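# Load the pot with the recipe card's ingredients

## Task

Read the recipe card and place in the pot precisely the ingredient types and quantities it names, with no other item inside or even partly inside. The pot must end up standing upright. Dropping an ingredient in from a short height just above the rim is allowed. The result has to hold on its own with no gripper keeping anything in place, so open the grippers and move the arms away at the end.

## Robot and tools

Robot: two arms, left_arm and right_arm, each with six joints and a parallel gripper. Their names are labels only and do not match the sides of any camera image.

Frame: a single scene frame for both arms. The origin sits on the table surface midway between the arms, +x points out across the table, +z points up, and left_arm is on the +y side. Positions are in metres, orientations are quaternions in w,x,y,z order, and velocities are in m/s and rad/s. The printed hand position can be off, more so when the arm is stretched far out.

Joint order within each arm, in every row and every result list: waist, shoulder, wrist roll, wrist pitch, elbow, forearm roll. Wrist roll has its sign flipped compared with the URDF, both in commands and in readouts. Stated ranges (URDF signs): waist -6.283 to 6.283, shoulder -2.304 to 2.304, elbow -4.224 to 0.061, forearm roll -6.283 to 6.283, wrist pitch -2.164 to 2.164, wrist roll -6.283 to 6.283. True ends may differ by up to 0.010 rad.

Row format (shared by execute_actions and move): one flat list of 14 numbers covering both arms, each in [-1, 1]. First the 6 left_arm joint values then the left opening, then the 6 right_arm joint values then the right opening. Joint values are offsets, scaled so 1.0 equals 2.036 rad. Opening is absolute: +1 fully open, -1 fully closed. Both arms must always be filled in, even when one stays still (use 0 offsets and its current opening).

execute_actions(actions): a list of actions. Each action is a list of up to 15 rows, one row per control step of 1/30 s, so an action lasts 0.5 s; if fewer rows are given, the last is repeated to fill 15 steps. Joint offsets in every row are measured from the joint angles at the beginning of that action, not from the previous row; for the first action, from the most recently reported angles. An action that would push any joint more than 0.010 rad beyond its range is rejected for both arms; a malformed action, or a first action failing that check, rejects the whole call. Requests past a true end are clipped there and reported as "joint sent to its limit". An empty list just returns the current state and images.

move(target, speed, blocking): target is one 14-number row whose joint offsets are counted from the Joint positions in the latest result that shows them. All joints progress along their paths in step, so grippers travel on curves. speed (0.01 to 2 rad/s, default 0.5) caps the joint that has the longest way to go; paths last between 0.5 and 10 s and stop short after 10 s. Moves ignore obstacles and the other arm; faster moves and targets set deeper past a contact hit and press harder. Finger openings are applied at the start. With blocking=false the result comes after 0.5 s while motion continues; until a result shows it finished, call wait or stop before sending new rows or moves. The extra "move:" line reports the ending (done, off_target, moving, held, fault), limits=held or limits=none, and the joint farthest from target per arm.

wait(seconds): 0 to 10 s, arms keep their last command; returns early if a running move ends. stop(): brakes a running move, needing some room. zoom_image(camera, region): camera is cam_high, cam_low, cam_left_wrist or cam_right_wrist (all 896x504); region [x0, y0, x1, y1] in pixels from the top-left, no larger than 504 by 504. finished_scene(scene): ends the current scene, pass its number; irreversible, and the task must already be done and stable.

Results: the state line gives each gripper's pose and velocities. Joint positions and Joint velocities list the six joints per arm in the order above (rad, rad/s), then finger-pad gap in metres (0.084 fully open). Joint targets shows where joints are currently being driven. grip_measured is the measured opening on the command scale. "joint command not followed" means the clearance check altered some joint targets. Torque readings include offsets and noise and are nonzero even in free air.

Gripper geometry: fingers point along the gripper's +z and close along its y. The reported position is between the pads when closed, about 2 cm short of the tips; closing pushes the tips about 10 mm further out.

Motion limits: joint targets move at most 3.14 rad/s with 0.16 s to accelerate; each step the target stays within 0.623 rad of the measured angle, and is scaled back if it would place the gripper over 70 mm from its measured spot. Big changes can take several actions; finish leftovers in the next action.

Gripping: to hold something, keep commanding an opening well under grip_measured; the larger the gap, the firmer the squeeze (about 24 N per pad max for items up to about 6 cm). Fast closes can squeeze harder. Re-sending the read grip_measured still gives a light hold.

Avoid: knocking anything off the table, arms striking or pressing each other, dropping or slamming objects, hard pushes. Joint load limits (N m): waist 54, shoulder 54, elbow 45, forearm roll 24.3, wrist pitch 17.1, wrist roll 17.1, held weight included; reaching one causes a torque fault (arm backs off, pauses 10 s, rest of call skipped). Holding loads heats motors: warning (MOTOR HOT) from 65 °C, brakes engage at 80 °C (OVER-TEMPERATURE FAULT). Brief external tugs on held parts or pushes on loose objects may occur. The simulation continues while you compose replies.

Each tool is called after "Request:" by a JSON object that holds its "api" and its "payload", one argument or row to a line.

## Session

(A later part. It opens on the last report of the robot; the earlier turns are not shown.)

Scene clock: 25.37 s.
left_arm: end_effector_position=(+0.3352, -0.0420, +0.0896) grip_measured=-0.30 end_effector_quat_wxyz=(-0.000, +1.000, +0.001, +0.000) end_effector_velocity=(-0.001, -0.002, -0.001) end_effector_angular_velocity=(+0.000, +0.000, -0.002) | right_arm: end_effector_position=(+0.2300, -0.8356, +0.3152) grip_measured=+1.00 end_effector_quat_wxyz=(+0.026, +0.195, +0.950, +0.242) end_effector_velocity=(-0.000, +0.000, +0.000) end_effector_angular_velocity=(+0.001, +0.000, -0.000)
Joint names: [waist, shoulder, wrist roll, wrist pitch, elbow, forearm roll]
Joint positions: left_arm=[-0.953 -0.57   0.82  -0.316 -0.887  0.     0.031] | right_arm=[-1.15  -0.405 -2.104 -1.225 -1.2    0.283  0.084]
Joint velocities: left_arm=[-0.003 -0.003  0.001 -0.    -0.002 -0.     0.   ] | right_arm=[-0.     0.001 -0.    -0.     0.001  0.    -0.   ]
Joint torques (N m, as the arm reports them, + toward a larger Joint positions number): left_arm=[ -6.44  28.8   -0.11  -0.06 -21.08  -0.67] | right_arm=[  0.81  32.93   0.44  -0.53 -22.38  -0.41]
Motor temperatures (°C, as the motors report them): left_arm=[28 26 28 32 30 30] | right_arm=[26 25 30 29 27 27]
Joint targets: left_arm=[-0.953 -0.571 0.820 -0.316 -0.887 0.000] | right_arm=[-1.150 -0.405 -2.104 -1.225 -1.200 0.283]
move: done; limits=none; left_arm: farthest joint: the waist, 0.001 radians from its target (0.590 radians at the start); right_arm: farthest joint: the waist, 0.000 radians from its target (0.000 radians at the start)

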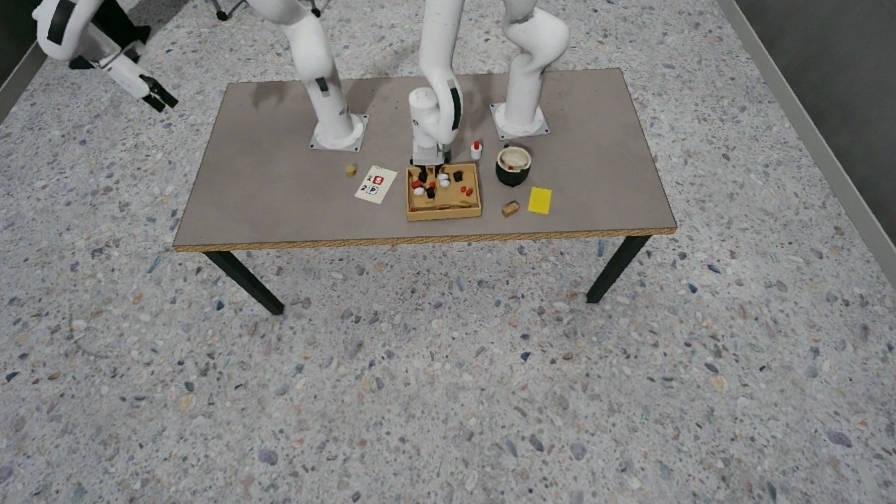

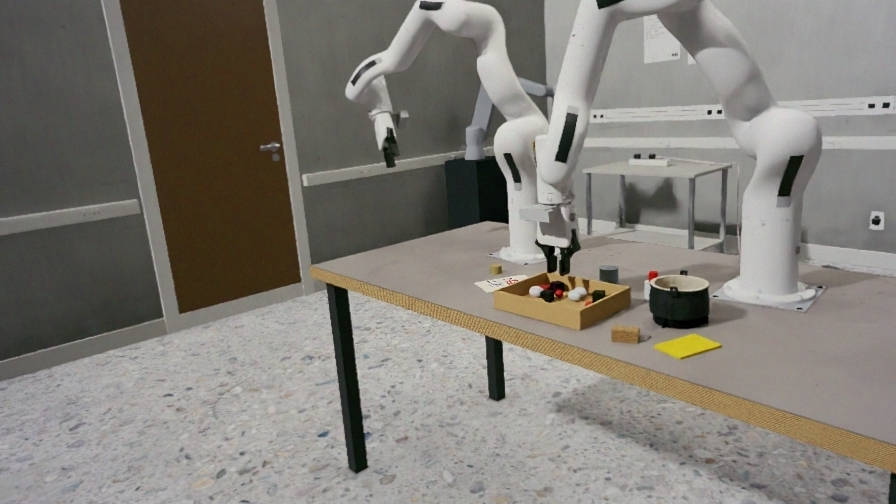

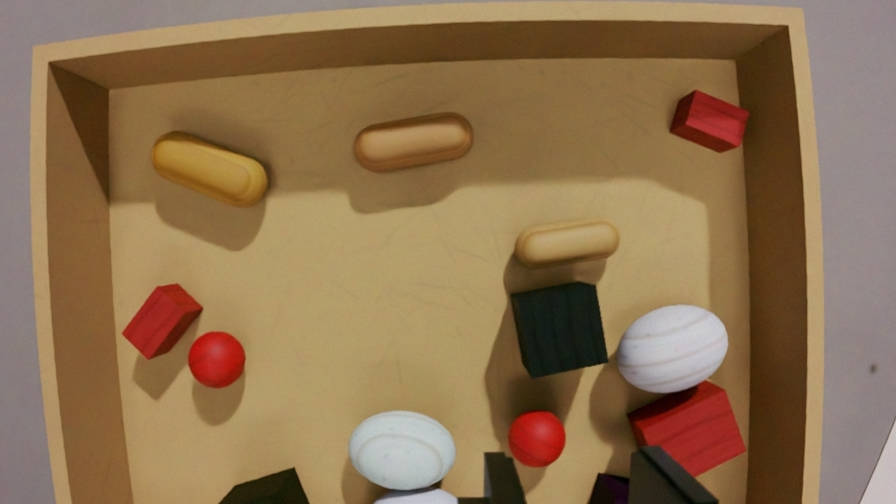

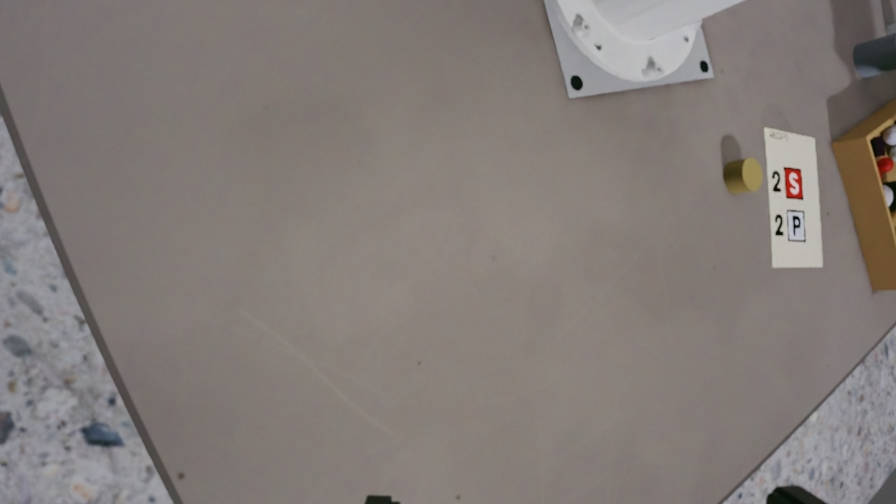

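Request:
{"api": "move", "payload": {
  "target": [-0.0008,-0.033,0.1473,0.0285,-0.0045,0,-0.38,0,0,0,0,0,0,1],
  "speed": 0.4
}}

Scene clock: 29.07 s.
left_arm: end_effector_position=(+0.3348, -0.0428, +0.0594) grip_measured=-0.40 end_effector_quat_wxyz=(+0.000, +0.989, +0.149, +0.000) end_effector_velocity=(-0.000, +0.000, -0.000) end_effector_angular_velocity=(+0.001, +0.000, +0.001) | right_arm: end_effector_position=(+0.2300, -0.8356, +0.3152) grip_measured=+1.00 end_effector_quat_wxyz=(+0.026, +0.195, +0.950, +0.242) end_effector_velocity=(+0.000, -0.001, +0.000) end_effector_angular_velocity=(-0.000, -0.001, -0.001)
Joint names: [waist, shoulder, wrist roll, wrist pitch, elbow, forearm roll]
Joint positions: left_arm=[-0.954 -0.637  1.12  -0.258 -0.896  0.     0.027] | right_arm=[-1.15  -0.405 -2.104 -1.225 -1.2    0.283  0.084]
Joint velocities: left_arm=[-0.001 -0.001  0.002  0.     0.     0.     0.   ] | right_arm=[-0.    -0.001  0.     0.    -0.002  0.002 -0.   ]
Joint torques (N m, as the arm reports them, + toward a larger Joint positions number): left_arm=[ -5.23  28.24  -0.1    0.06 -19.19  -1.35] | right_arm=[  0.74  32.6    0.42  -0.58 -22.29  -0.65]
Motor temperatures (°C, as the motors report them): left_arm=[28 26 28 32 30 30] | right_arm=[26 25 30 29 27 27]
Joint targets: left_arm=[-0.954 -0.637 1.120 -0.258 -0.896 0.000] | right_arm=[-1.150 -0.405 -2.104 -1.225 -1.200 0.283]
move: done; limits=none; left_arm: farthest joint: the waist, 0.000 radians from its target (0.001 radians at the start); right_arm: farthest joint: the waist, 0.000 radians from its target (0.000 radians at the start)

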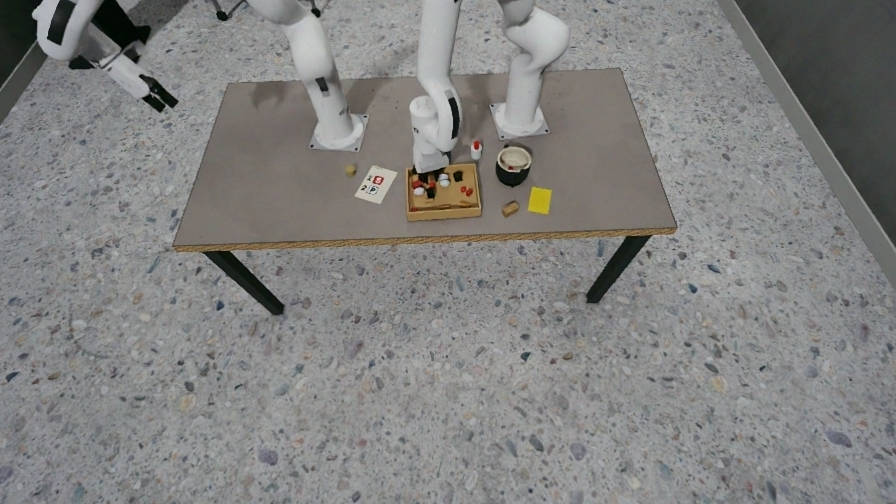

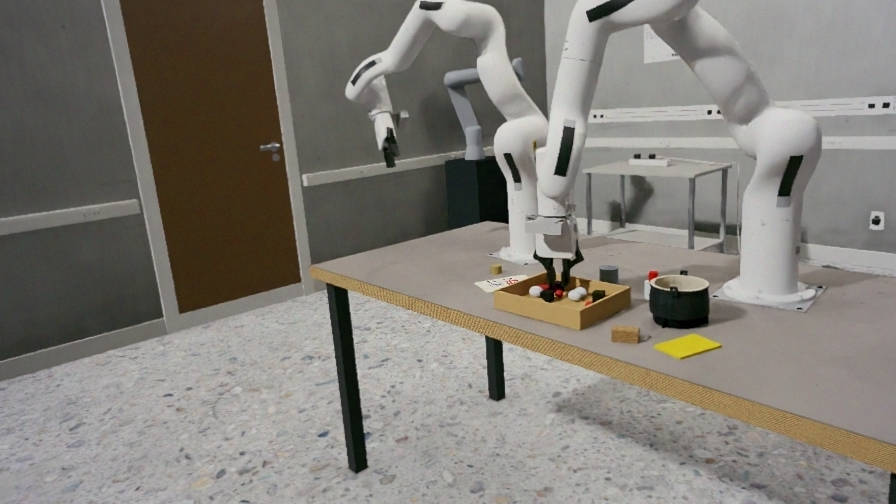

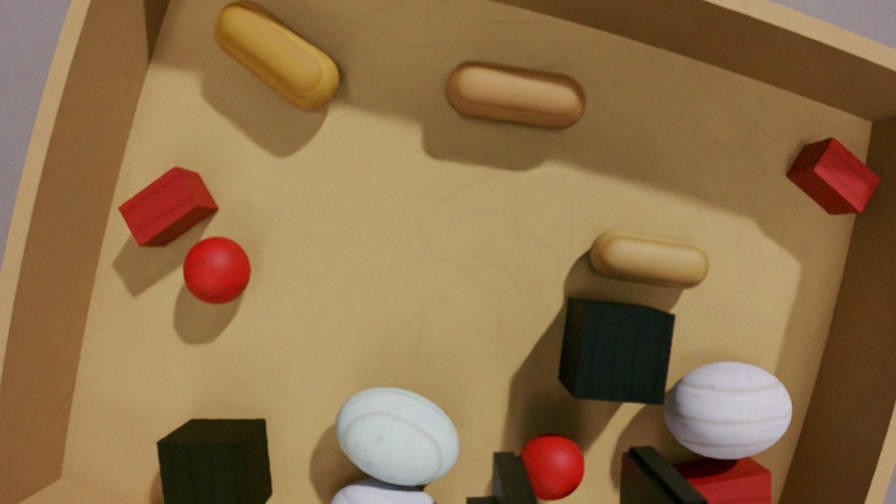

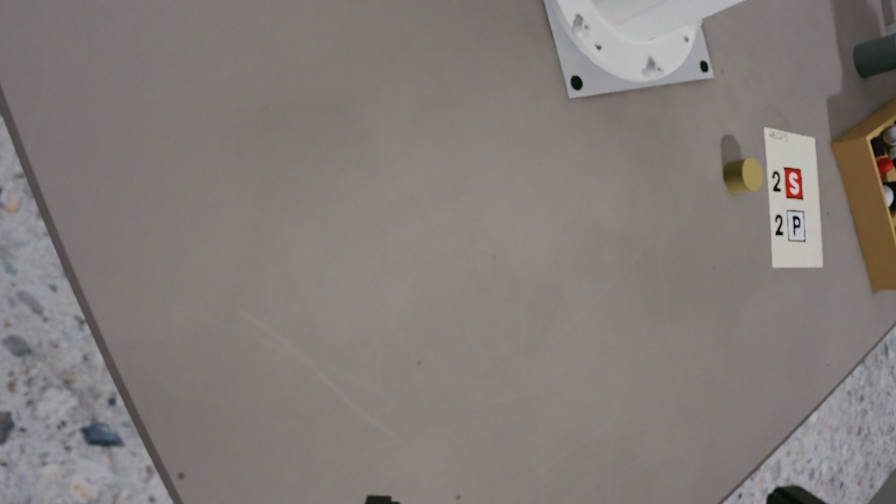

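Request:
{"api": "move", "payload": {
  "target": [0,-0.0347,0,0.0278,-0.0064,0,-0.36,0,0,0,0,0,0,1],
  "speed": 0.1
}}

Request:
{"api": "execute_actions", "payload": {
  "actions": [
    [[0,0,0,0,0,0,-0.4,0,0,0,0,0,0,1],[0,0,0,0,0,0,-0.45,0,0,0,0,0,0,1],[0,0,0,0,0,0,-0.5,0,0,0,0,0,0,1],[0,0,0,0,0,0,-0.55,0,0,0,0,0,0,1],[0,0,0,0,0,0,-0.6,0,0,0,0,0,0,1],[0,0,0,0,0,0,-0.65,0,0,0,0,0,0,1],[0,0,0,0,0,0,-0.7,0,0,0,0,0,0,1],[0,0,0,0,0,0,-0.75,0,0,0,0,0,0,1],[0,0,0,0,0,0,-0.8,0,0,0,0,0,0,1],[0,0,0,0,0,0,-0.85,0,0,0,0,0,0,1]]
  ]
}}

Scene clock: 31.10 s.
left_arm: end_effector_position=(+0.3345, -0.0424, +0.0284) grip_measured=-0.38 end_effector_quat_wxyz=(-0.000, +0.989, +0.149, -0.000) end_effector_velocity=(-0.000, +0.000, -0.001) end_effector_angular_velocity=(+0.000, +0.000, -0.001) | right_arm: end_effector_position=(+0.2300, -0.8356, +0.3152) grip_measured=+1.00 end_effector_quat_wxyz=(+0.026, +0.195, +0.950, +0.242) end_effector_velocity=(+0.000, +0.001, +0.000) end_effector_angular_velocity=(+0.001, -0.001, -0.001)
Joint names: [waist, shoulder, wrist roll, wrist pitch, elbow, forearm roll]
Joint positions: left_arm=[-0.954 -0.708  1.12  -0.202 -0.909  0.     0.028] | right_arm=[-1.15  -0.405 -2.104 -1.225 -1.2    0.283  0.084]
Joint velocities: left_arm=[-0.    -0.002 -0.     0.001 -0.     0.    -0.   ] | right_arm=[ 0.     0.001 -0.    -0.     0.001  0.001  0.   ]
Joint torques (N m, as the arm reports them, + toward a larger Joint positions number): left_arm=[ -7.16  28.98   0.03  -0.08 -16.76  -2.64] | right_arm=[  0.68  33.23   0.37  -0.6  -22.3   -0.45]
Motor temperatures (°C, as the motors report them): left_arm=[28 26 28 32 30 30] | right_arm=[26 25 30 29 27 27]
Joint targets: left_arm=[-0.954 -0.708 1.120 -0.202 -0.909 0.000] | right_arm=[-1.150 -0.405 -2.104 -1.225 -1.200 0.283]
move: done; limits=none; left_arm: farthest joint: the waist, 0.000 radians from its target (0.000 radians at the start); right_arm: farthest joint: the waist, 0.000 radians from its target (0.000 radians at the start)

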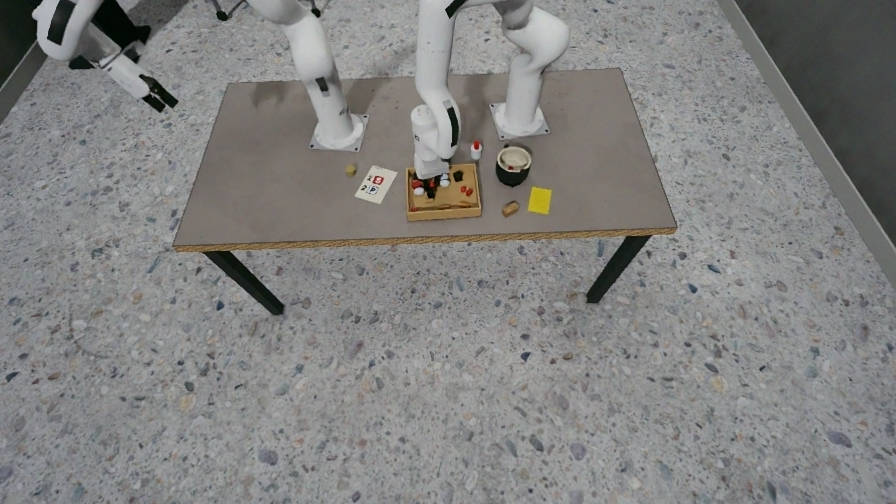

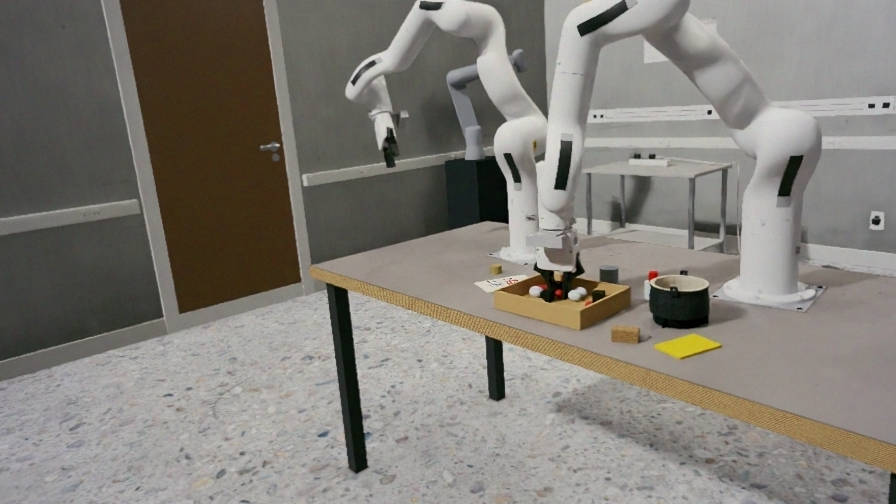

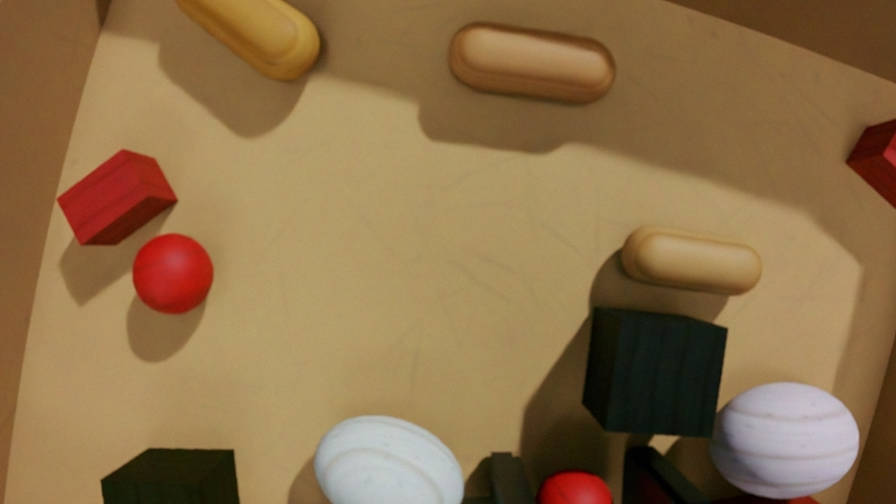

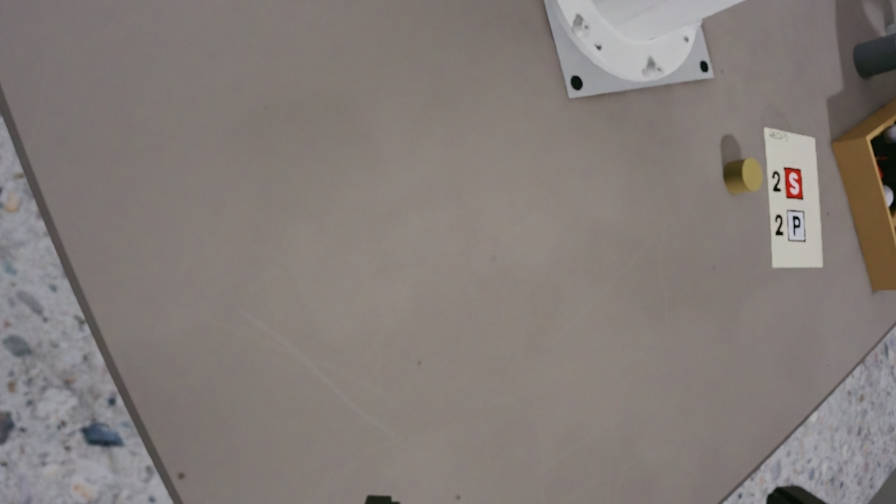

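Scene clock: 31.60 s.
left_arm: end_effector_position=(+0.3346, -0.0425, +0.0285) grip_measured=-0.58 end_effector_quat_wxyz=(-0.000, +0.989, +0.149, -0.000) end_effector_velocity=(-0.000, -0.000, -0.000) end_effector_angular_velocity=(-0.000, -0.000, -0.001) | right_arm: end_effector_position=(+0.2300, -0.8356, +0.3152) grip_measured=+1.00 end_effector_quat_wxyz=(+0.026, +0.195, +0.950, +0.242) end_effector_velocity=(+0.000, +0.000, -0.001) end_effector_angular_velocity=(+0.001, +0.000, -0.001)
Joint names: [waist, shoulder, wrist roll, wrist pitch, elbow, forearm roll]
Joint positions: left_arm=[-0.954 -0.708  1.12  -0.202 -0.909  0.     0.019] | right_arm=[-1.15  -0.405 -2.104 -1.225 -1.2    0.283  0.084]
Joint velocities: left_arm=[-0.    -0.    -0.001  0.001  0.    -0.001  0.   ] | right_arm=[-0.    -0.001 -0.001  0.     0.     0.     0.   ]
Joint torques (N m, as the arm reports them, + toward a larger Joint positions number): left_arm=[ -2.39  24.82   0.21  -0.34 -16.42  -0.67] | right_arm=[  0.65  33.31   0.41  -0.58 -22.14  -0.63]
Motor temperatures (°C, as the motors report them): left_arm=[28 26 28 32 30 30] | right_arm=[26 25 30 29 27 27]
Joint targets: left_arm=[-0.954 -0.708 1.120 -0.202 -0.909 0.000] | right_arm=[-1.150 -0.405 -2.104 -1.225 -1.200 0.283]

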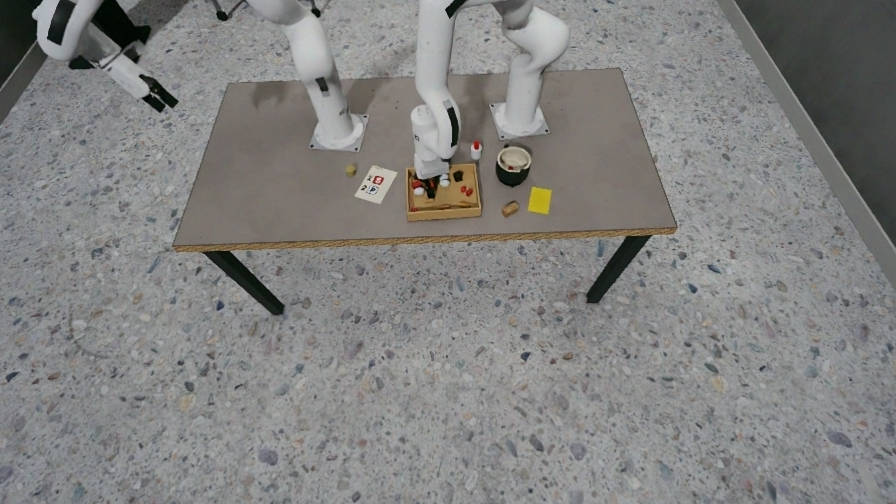

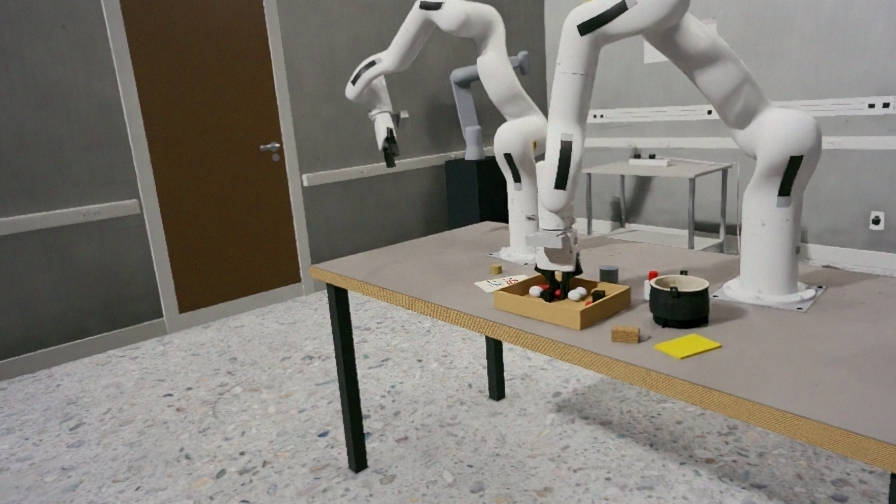

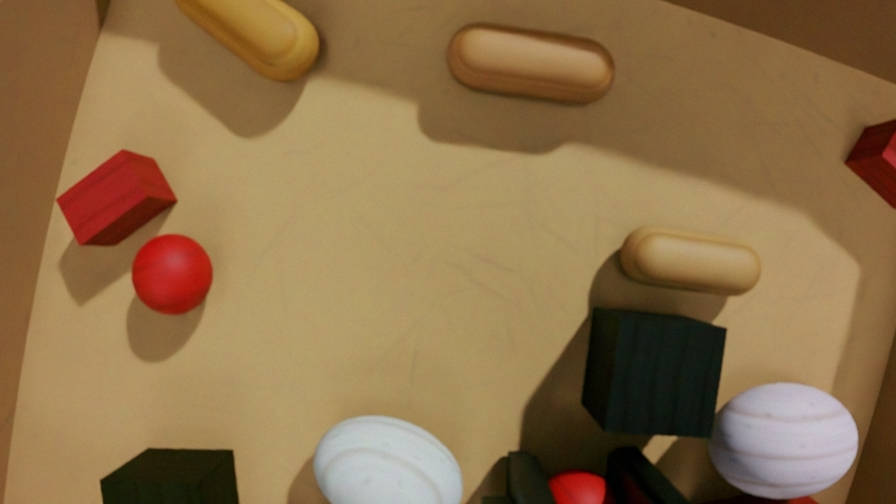

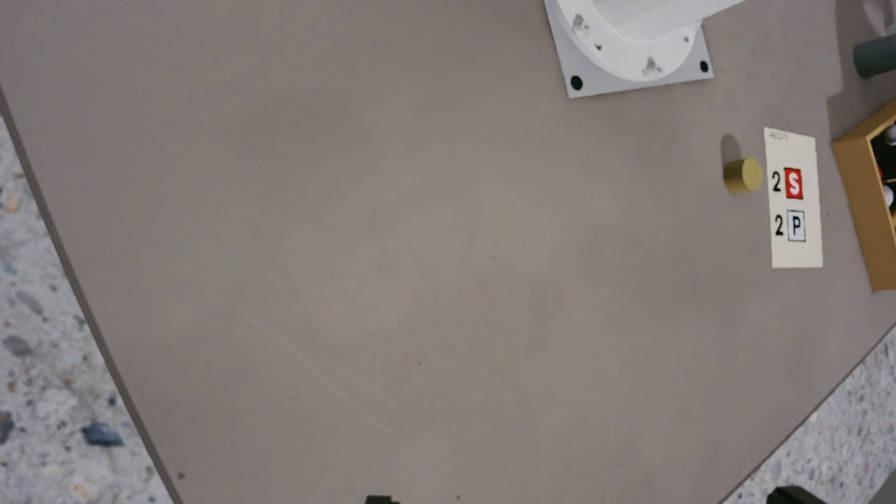

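Request:
{"api": "move", "payload": {
  "target": [0,0.0675,0,-0.0561,0.0109,0,-0.85,0,0,0,0,0,0,1],
  "speed": 0.25
}}

Request:
{"api": "move", "payload": {
  "target": [0.3143,0.2505,-0.2372,0.002,0.2529,0,-0.85,0,0,0,0,0,0,1],
  "speed": 0.55
}}

Request:
{"api": "move", "payload": {
  "target": [0,-0.093,0,0.094,0.001,0,-0.85,0,0,0,0,0,0,1],
  "speed": 0.3
}}

Scene clock: 33.40 s.
left_arm: end_effector_position=(+0.3347, -0.0426, +0.0895) grip_measured=-0.58 end_effector_quat_wxyz=(+0.000, +0.989, +0.149, +0.000) end_effector_velocity=(-0.000, -0.000, +0.001) end_effector_angular_velocity=(-0.000, -0.000, +0.000) | right_arm: end_effector_position=(+0.2300, -0.8356, +0.3152) grip_measured=+1.00 end_effector_quat_wxyz=(+0.026, +0.195, +0.950, +0.242) end_effector_velocity=(-0.000, +0.000, -0.000) end_effector_angular_velocity=(+0.000, +0.001, +0.000)
Joint names: [waist, shoulder, wrist roll, wrist pitch, elbow, forearm roll]
Joint positions: left_arm=[-0.954 -0.571  1.12  -0.316 -0.887  0.     0.019] | right_arm=[-1.15  -0.405 -2.104 -1.225 -1.2    0.283  0.084]
Joint velocities: left_arm=[-0.     0.003  0.    -0.002 -0.    -0.001  0.   ] | right_arm=[-0.    -0.    -0.    -0.     0.    -0.001 -0.   ]
Joint torques (N m, as the arm reports them, + toward a larger Joint positions number): left_arm=[ -7.3   29.6   -0.1   -0.06 -20.75  -0.64] | right_arm=[  1.13  33.2    0.38  -0.53 -22.59  -0.55]
Motor temperatures (°C, as the motors report them): left_arm=[28 26 28 32 30 30] | right_arm=[26 25 30 29 27 27]
Joint targets: left_arm=[-0.954 -0.570 1.120 -0.316 -0.887 0.000] | right_arm=[-1.150 -0.405 -2.104 -1.225 -1.200 0.283]
move: done; limits=none; left_arm: farthest joint: the waist, 0.000 radians from its target (0.000 radians at the start); right_arm: farthest joint: the waist, 0.000 radians from its target (0.000 radians at the start)

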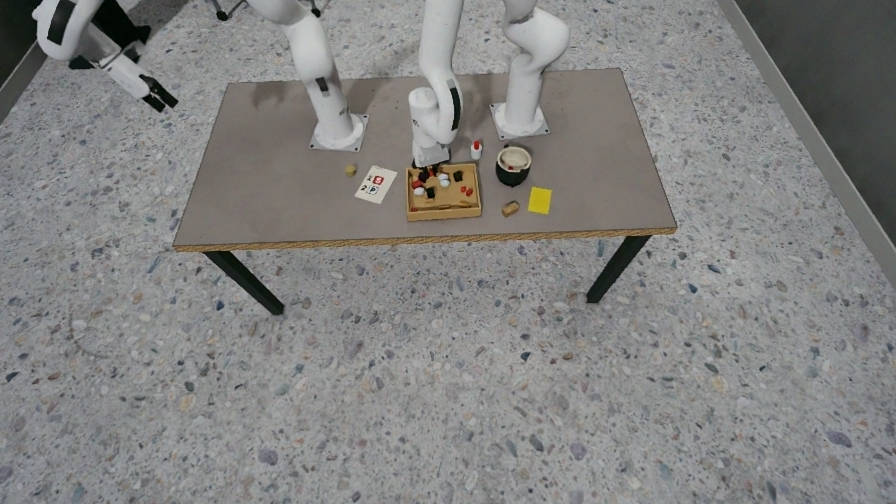

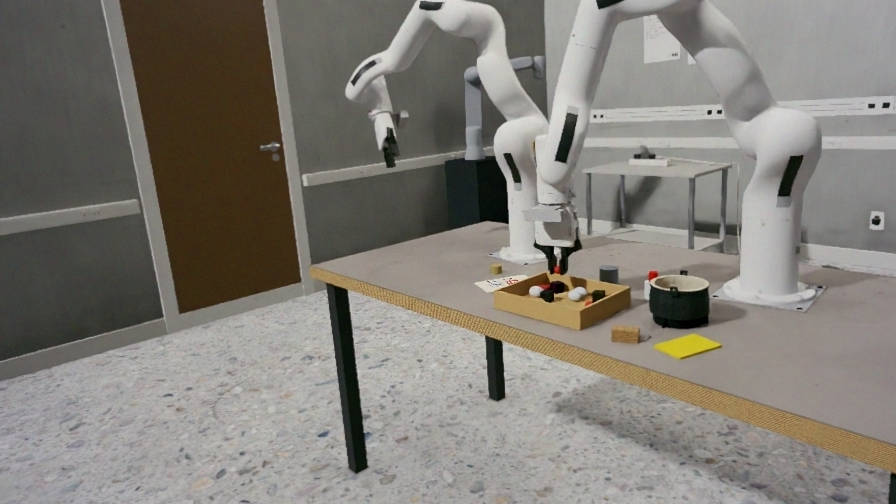

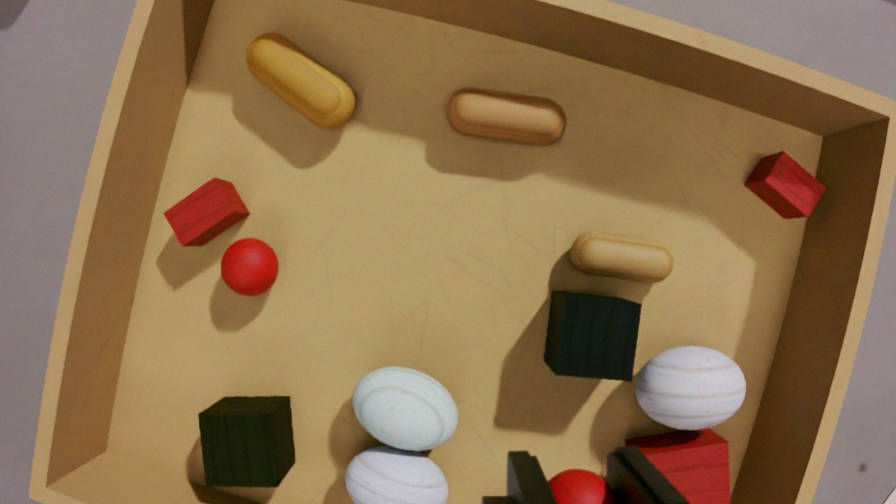

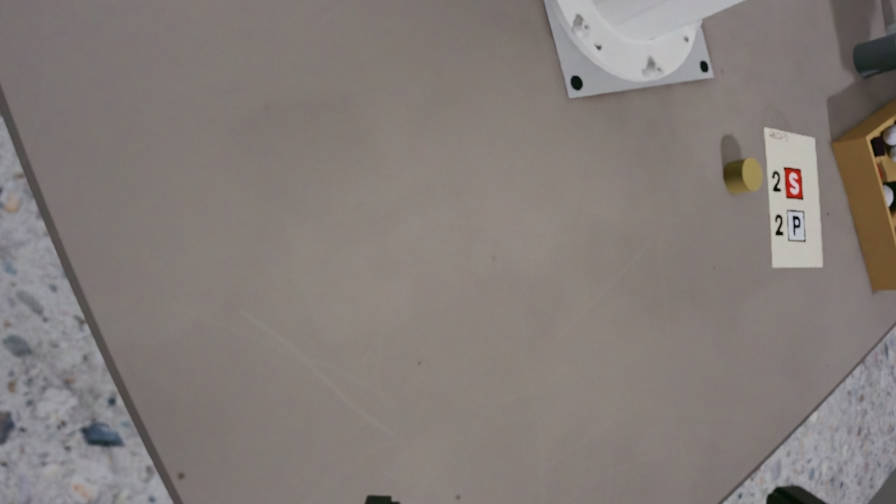

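Scene clock: 35.20 s.
left_arm: end_effector_position=(+0.2953, +0.2592, +0.1492) grip_measured=-0.58 end_effector_quat_wxyz=(-0.000, +0.974, +0.226, -0.000) end_effector_velocity=(-0.001, +0.001, +0.000) end_effector_angular_velocity=(+0.000, -0.000, +0.000) | right_arm: end_effector_position=(+0.2300, -0.8356, +0.3152) grip_measured=+1.00 end_effector_quat_wxyz=(+0.026, +0.195, +0.950, +0.242) end_effector_velocity=(-0.000, -0.001, +0.001) end_effector_angular_velocity=(-0.002, +0.000, +0.000)
Joint names: [waist, shoulder, wrist roll, wrist pitch, elbow, forearm roll]
Joint positions: left_arm=[-0.315 -0.061  0.637 -0.312 -0.372  0.     0.019] | right_arm=[-1.15  -0.405 -2.104 -1.225 -1.2    0.283  0.084]
Joint velocities: left_arm=[ 0.003  0.002 -0.001  0.     0.002  0.001  0.   ] | right_arm=[ 0.     0.001 -0.     0.    -0.001 -0.001 -0.   ]
Joint torques (N m, as the arm reports them, + toward a larger Joint positions number): left_arm=[ -6.85  13.91  -0.08  -0.05 -20.11  -0.25] | right_arm=[  1.13  32.58   0.44  -0.59 -22.42  -0.57]
Motor temperatures (°C, as the motors report them): left_arm=[28 26 28 32 30 30] | right_arm=[26 25 30 29 27 27]
Joint targets: left_arm=[-0.315 -0.061 0.637 -0.312 -0.372 0.000] | right_arm=[-1.150 -0.405 -2.104 -1.225 -1.200 0.283]
move: done; limits=none; left_arm: farthest joint: the waist, 0.001 radians from its target (0.640 radians at the start); right_arm: farthest joint: the waist, 0.000 radians from its target (0.000 radians at the start)

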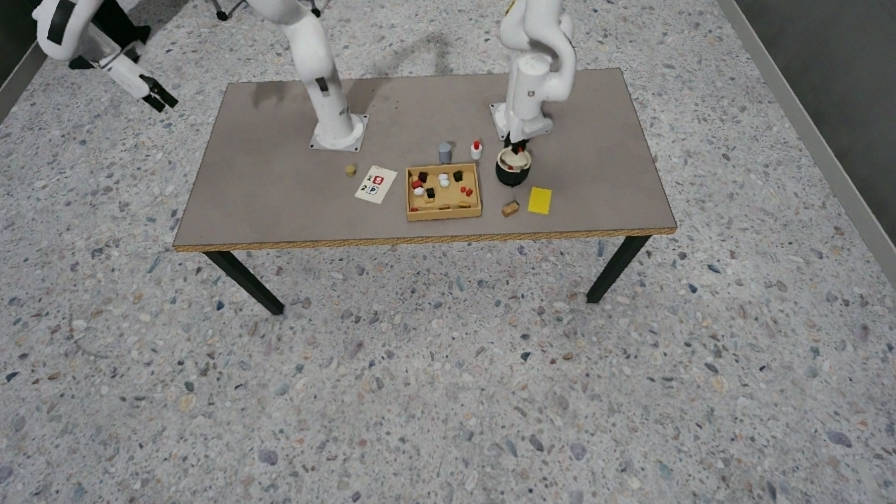

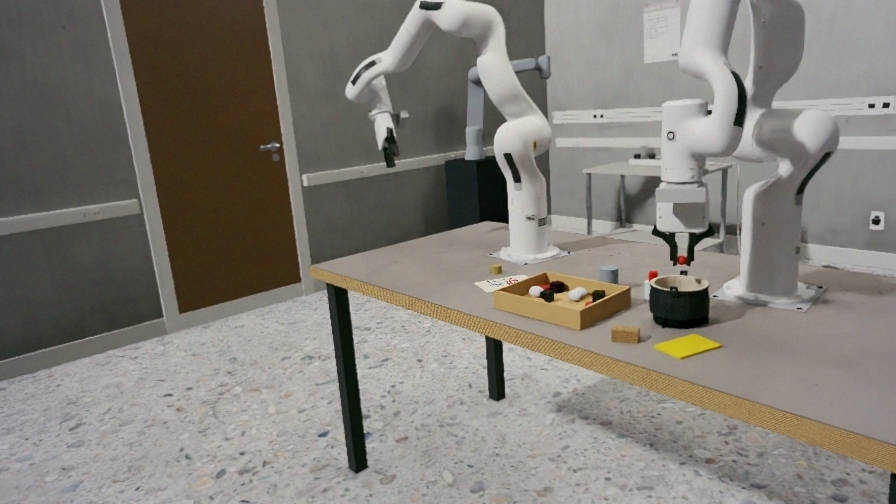

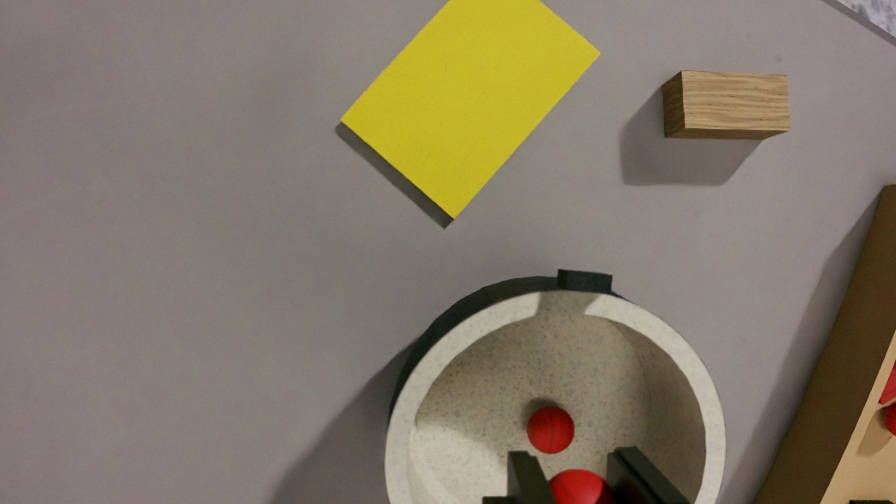

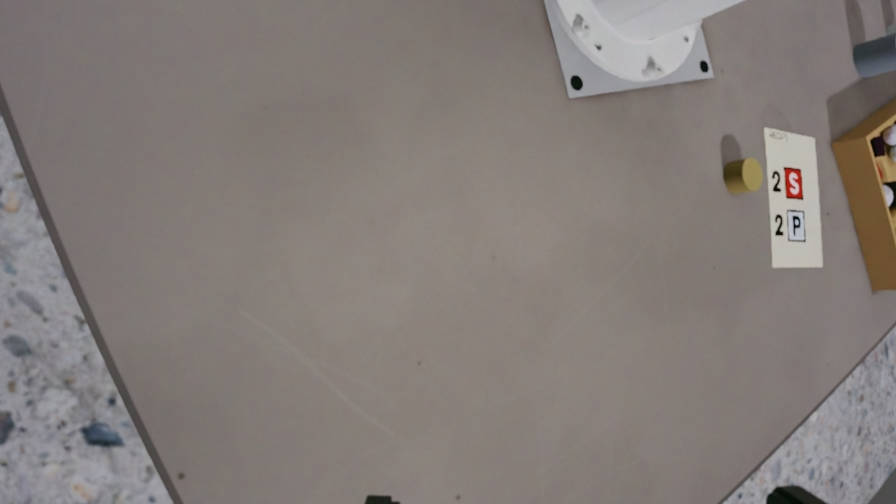

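Scene clock: 36.37 s.
left_arm: end_effector_position=(+0.2948, +0.2593, +0.0925) grip_measured=-0.58 end_effector_quat_wxyz=(-0.000, +0.974, +0.226, -0.000) end_effector_velocity=(-0.001, -0.000, -0.001) end_effector_angular_velocity=(+0.000, +0.001, -0.001) | right_arm: end_effector_position=(+0.2300, -0.8356, +0.3152) grip_measured=+1.00 end_effector_quat_wxyz=(+0.026, +0.195, +0.950, +0.242) end_effector_velocity=(-0.001, +0.000, -0.000) end_effector_angular_velocity=(+0.001, +0.001, +0.001)
Joint names: [waist, shoulder, wrist roll, wrist pitch, elbow, forearm roll]
Joint positions: left_arm=[-0.315 -0.25   0.637 -0.12  -0.37   0.     0.019] | right_arm=[-1.15  -0.405 -2.104 -1.225 -1.2    0.283  0.084]
Joint velocities: left_arm=[-0.002 -0.002  0.     0.001  0.    -0.    -0.   ] | right_arm=[-0.    -0.     0.    -0.     0.001 -0.002  0.   ]
Joint torques (N m, as the arm reports them, + toward a larger Joint positions number): left_arm=[ -4.05  13.61  -0.05  -0.05 -15.54  -1.53] | right_arm=[  0.67  33.08   0.41  -0.52 -22.52  -0.37]
Motor temperatures (°C, as the motors report them): left_arm=[28 26 28 32 30 30] | right_arm=[26 25 30 29 27 27]
Joint targets: left_arm=[-0.315 -0.250 0.637 -0.120 -0.370 0.000] | right_arm=[-1.150 -0.405 -2.104 -1.225 -1.200 0.283]
move: done; limits=none; left_arm: farthest joint: the waist, 0.000 radians from its target (0.000 radians at the start); right_arm: farthest joint: the waist, 0.000 radians from its target (0.000 radians at the start)

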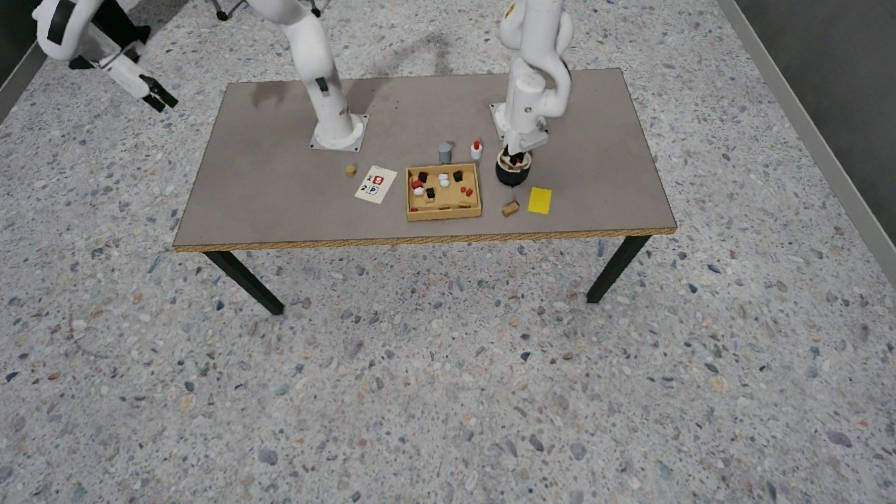

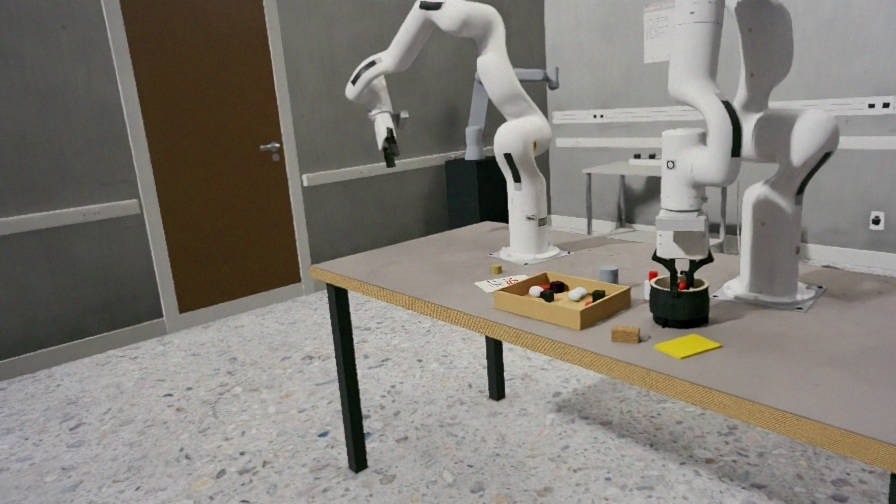

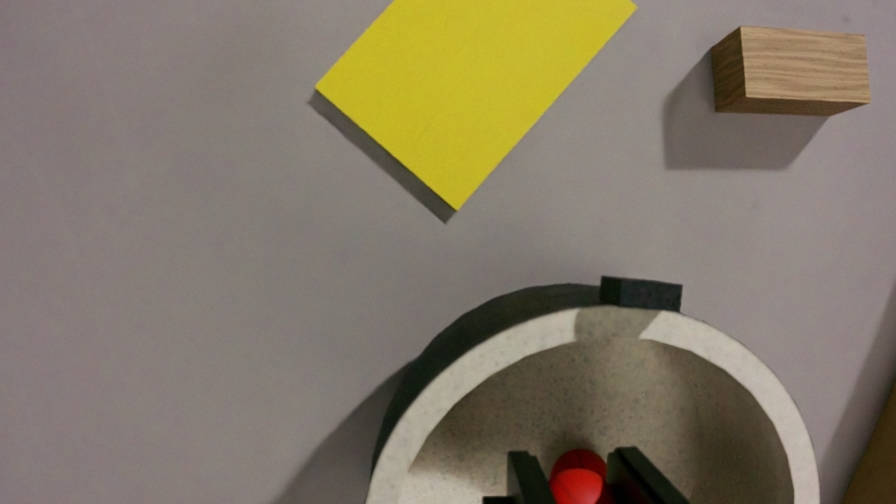

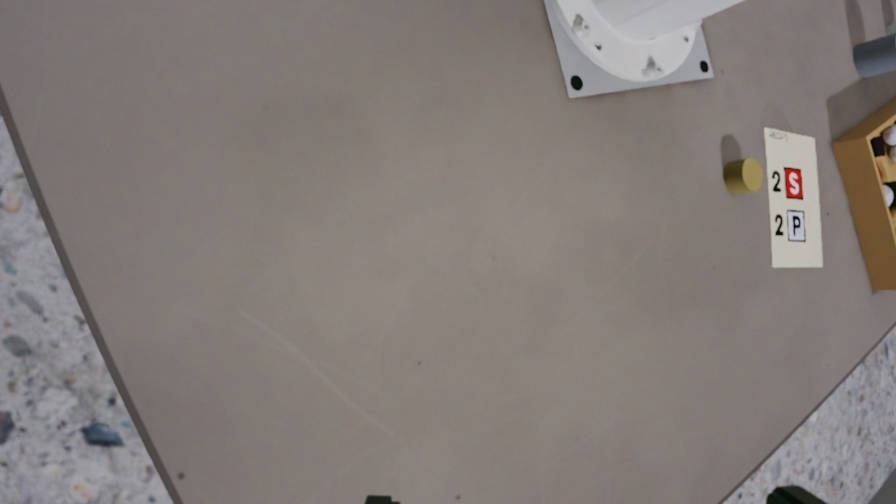

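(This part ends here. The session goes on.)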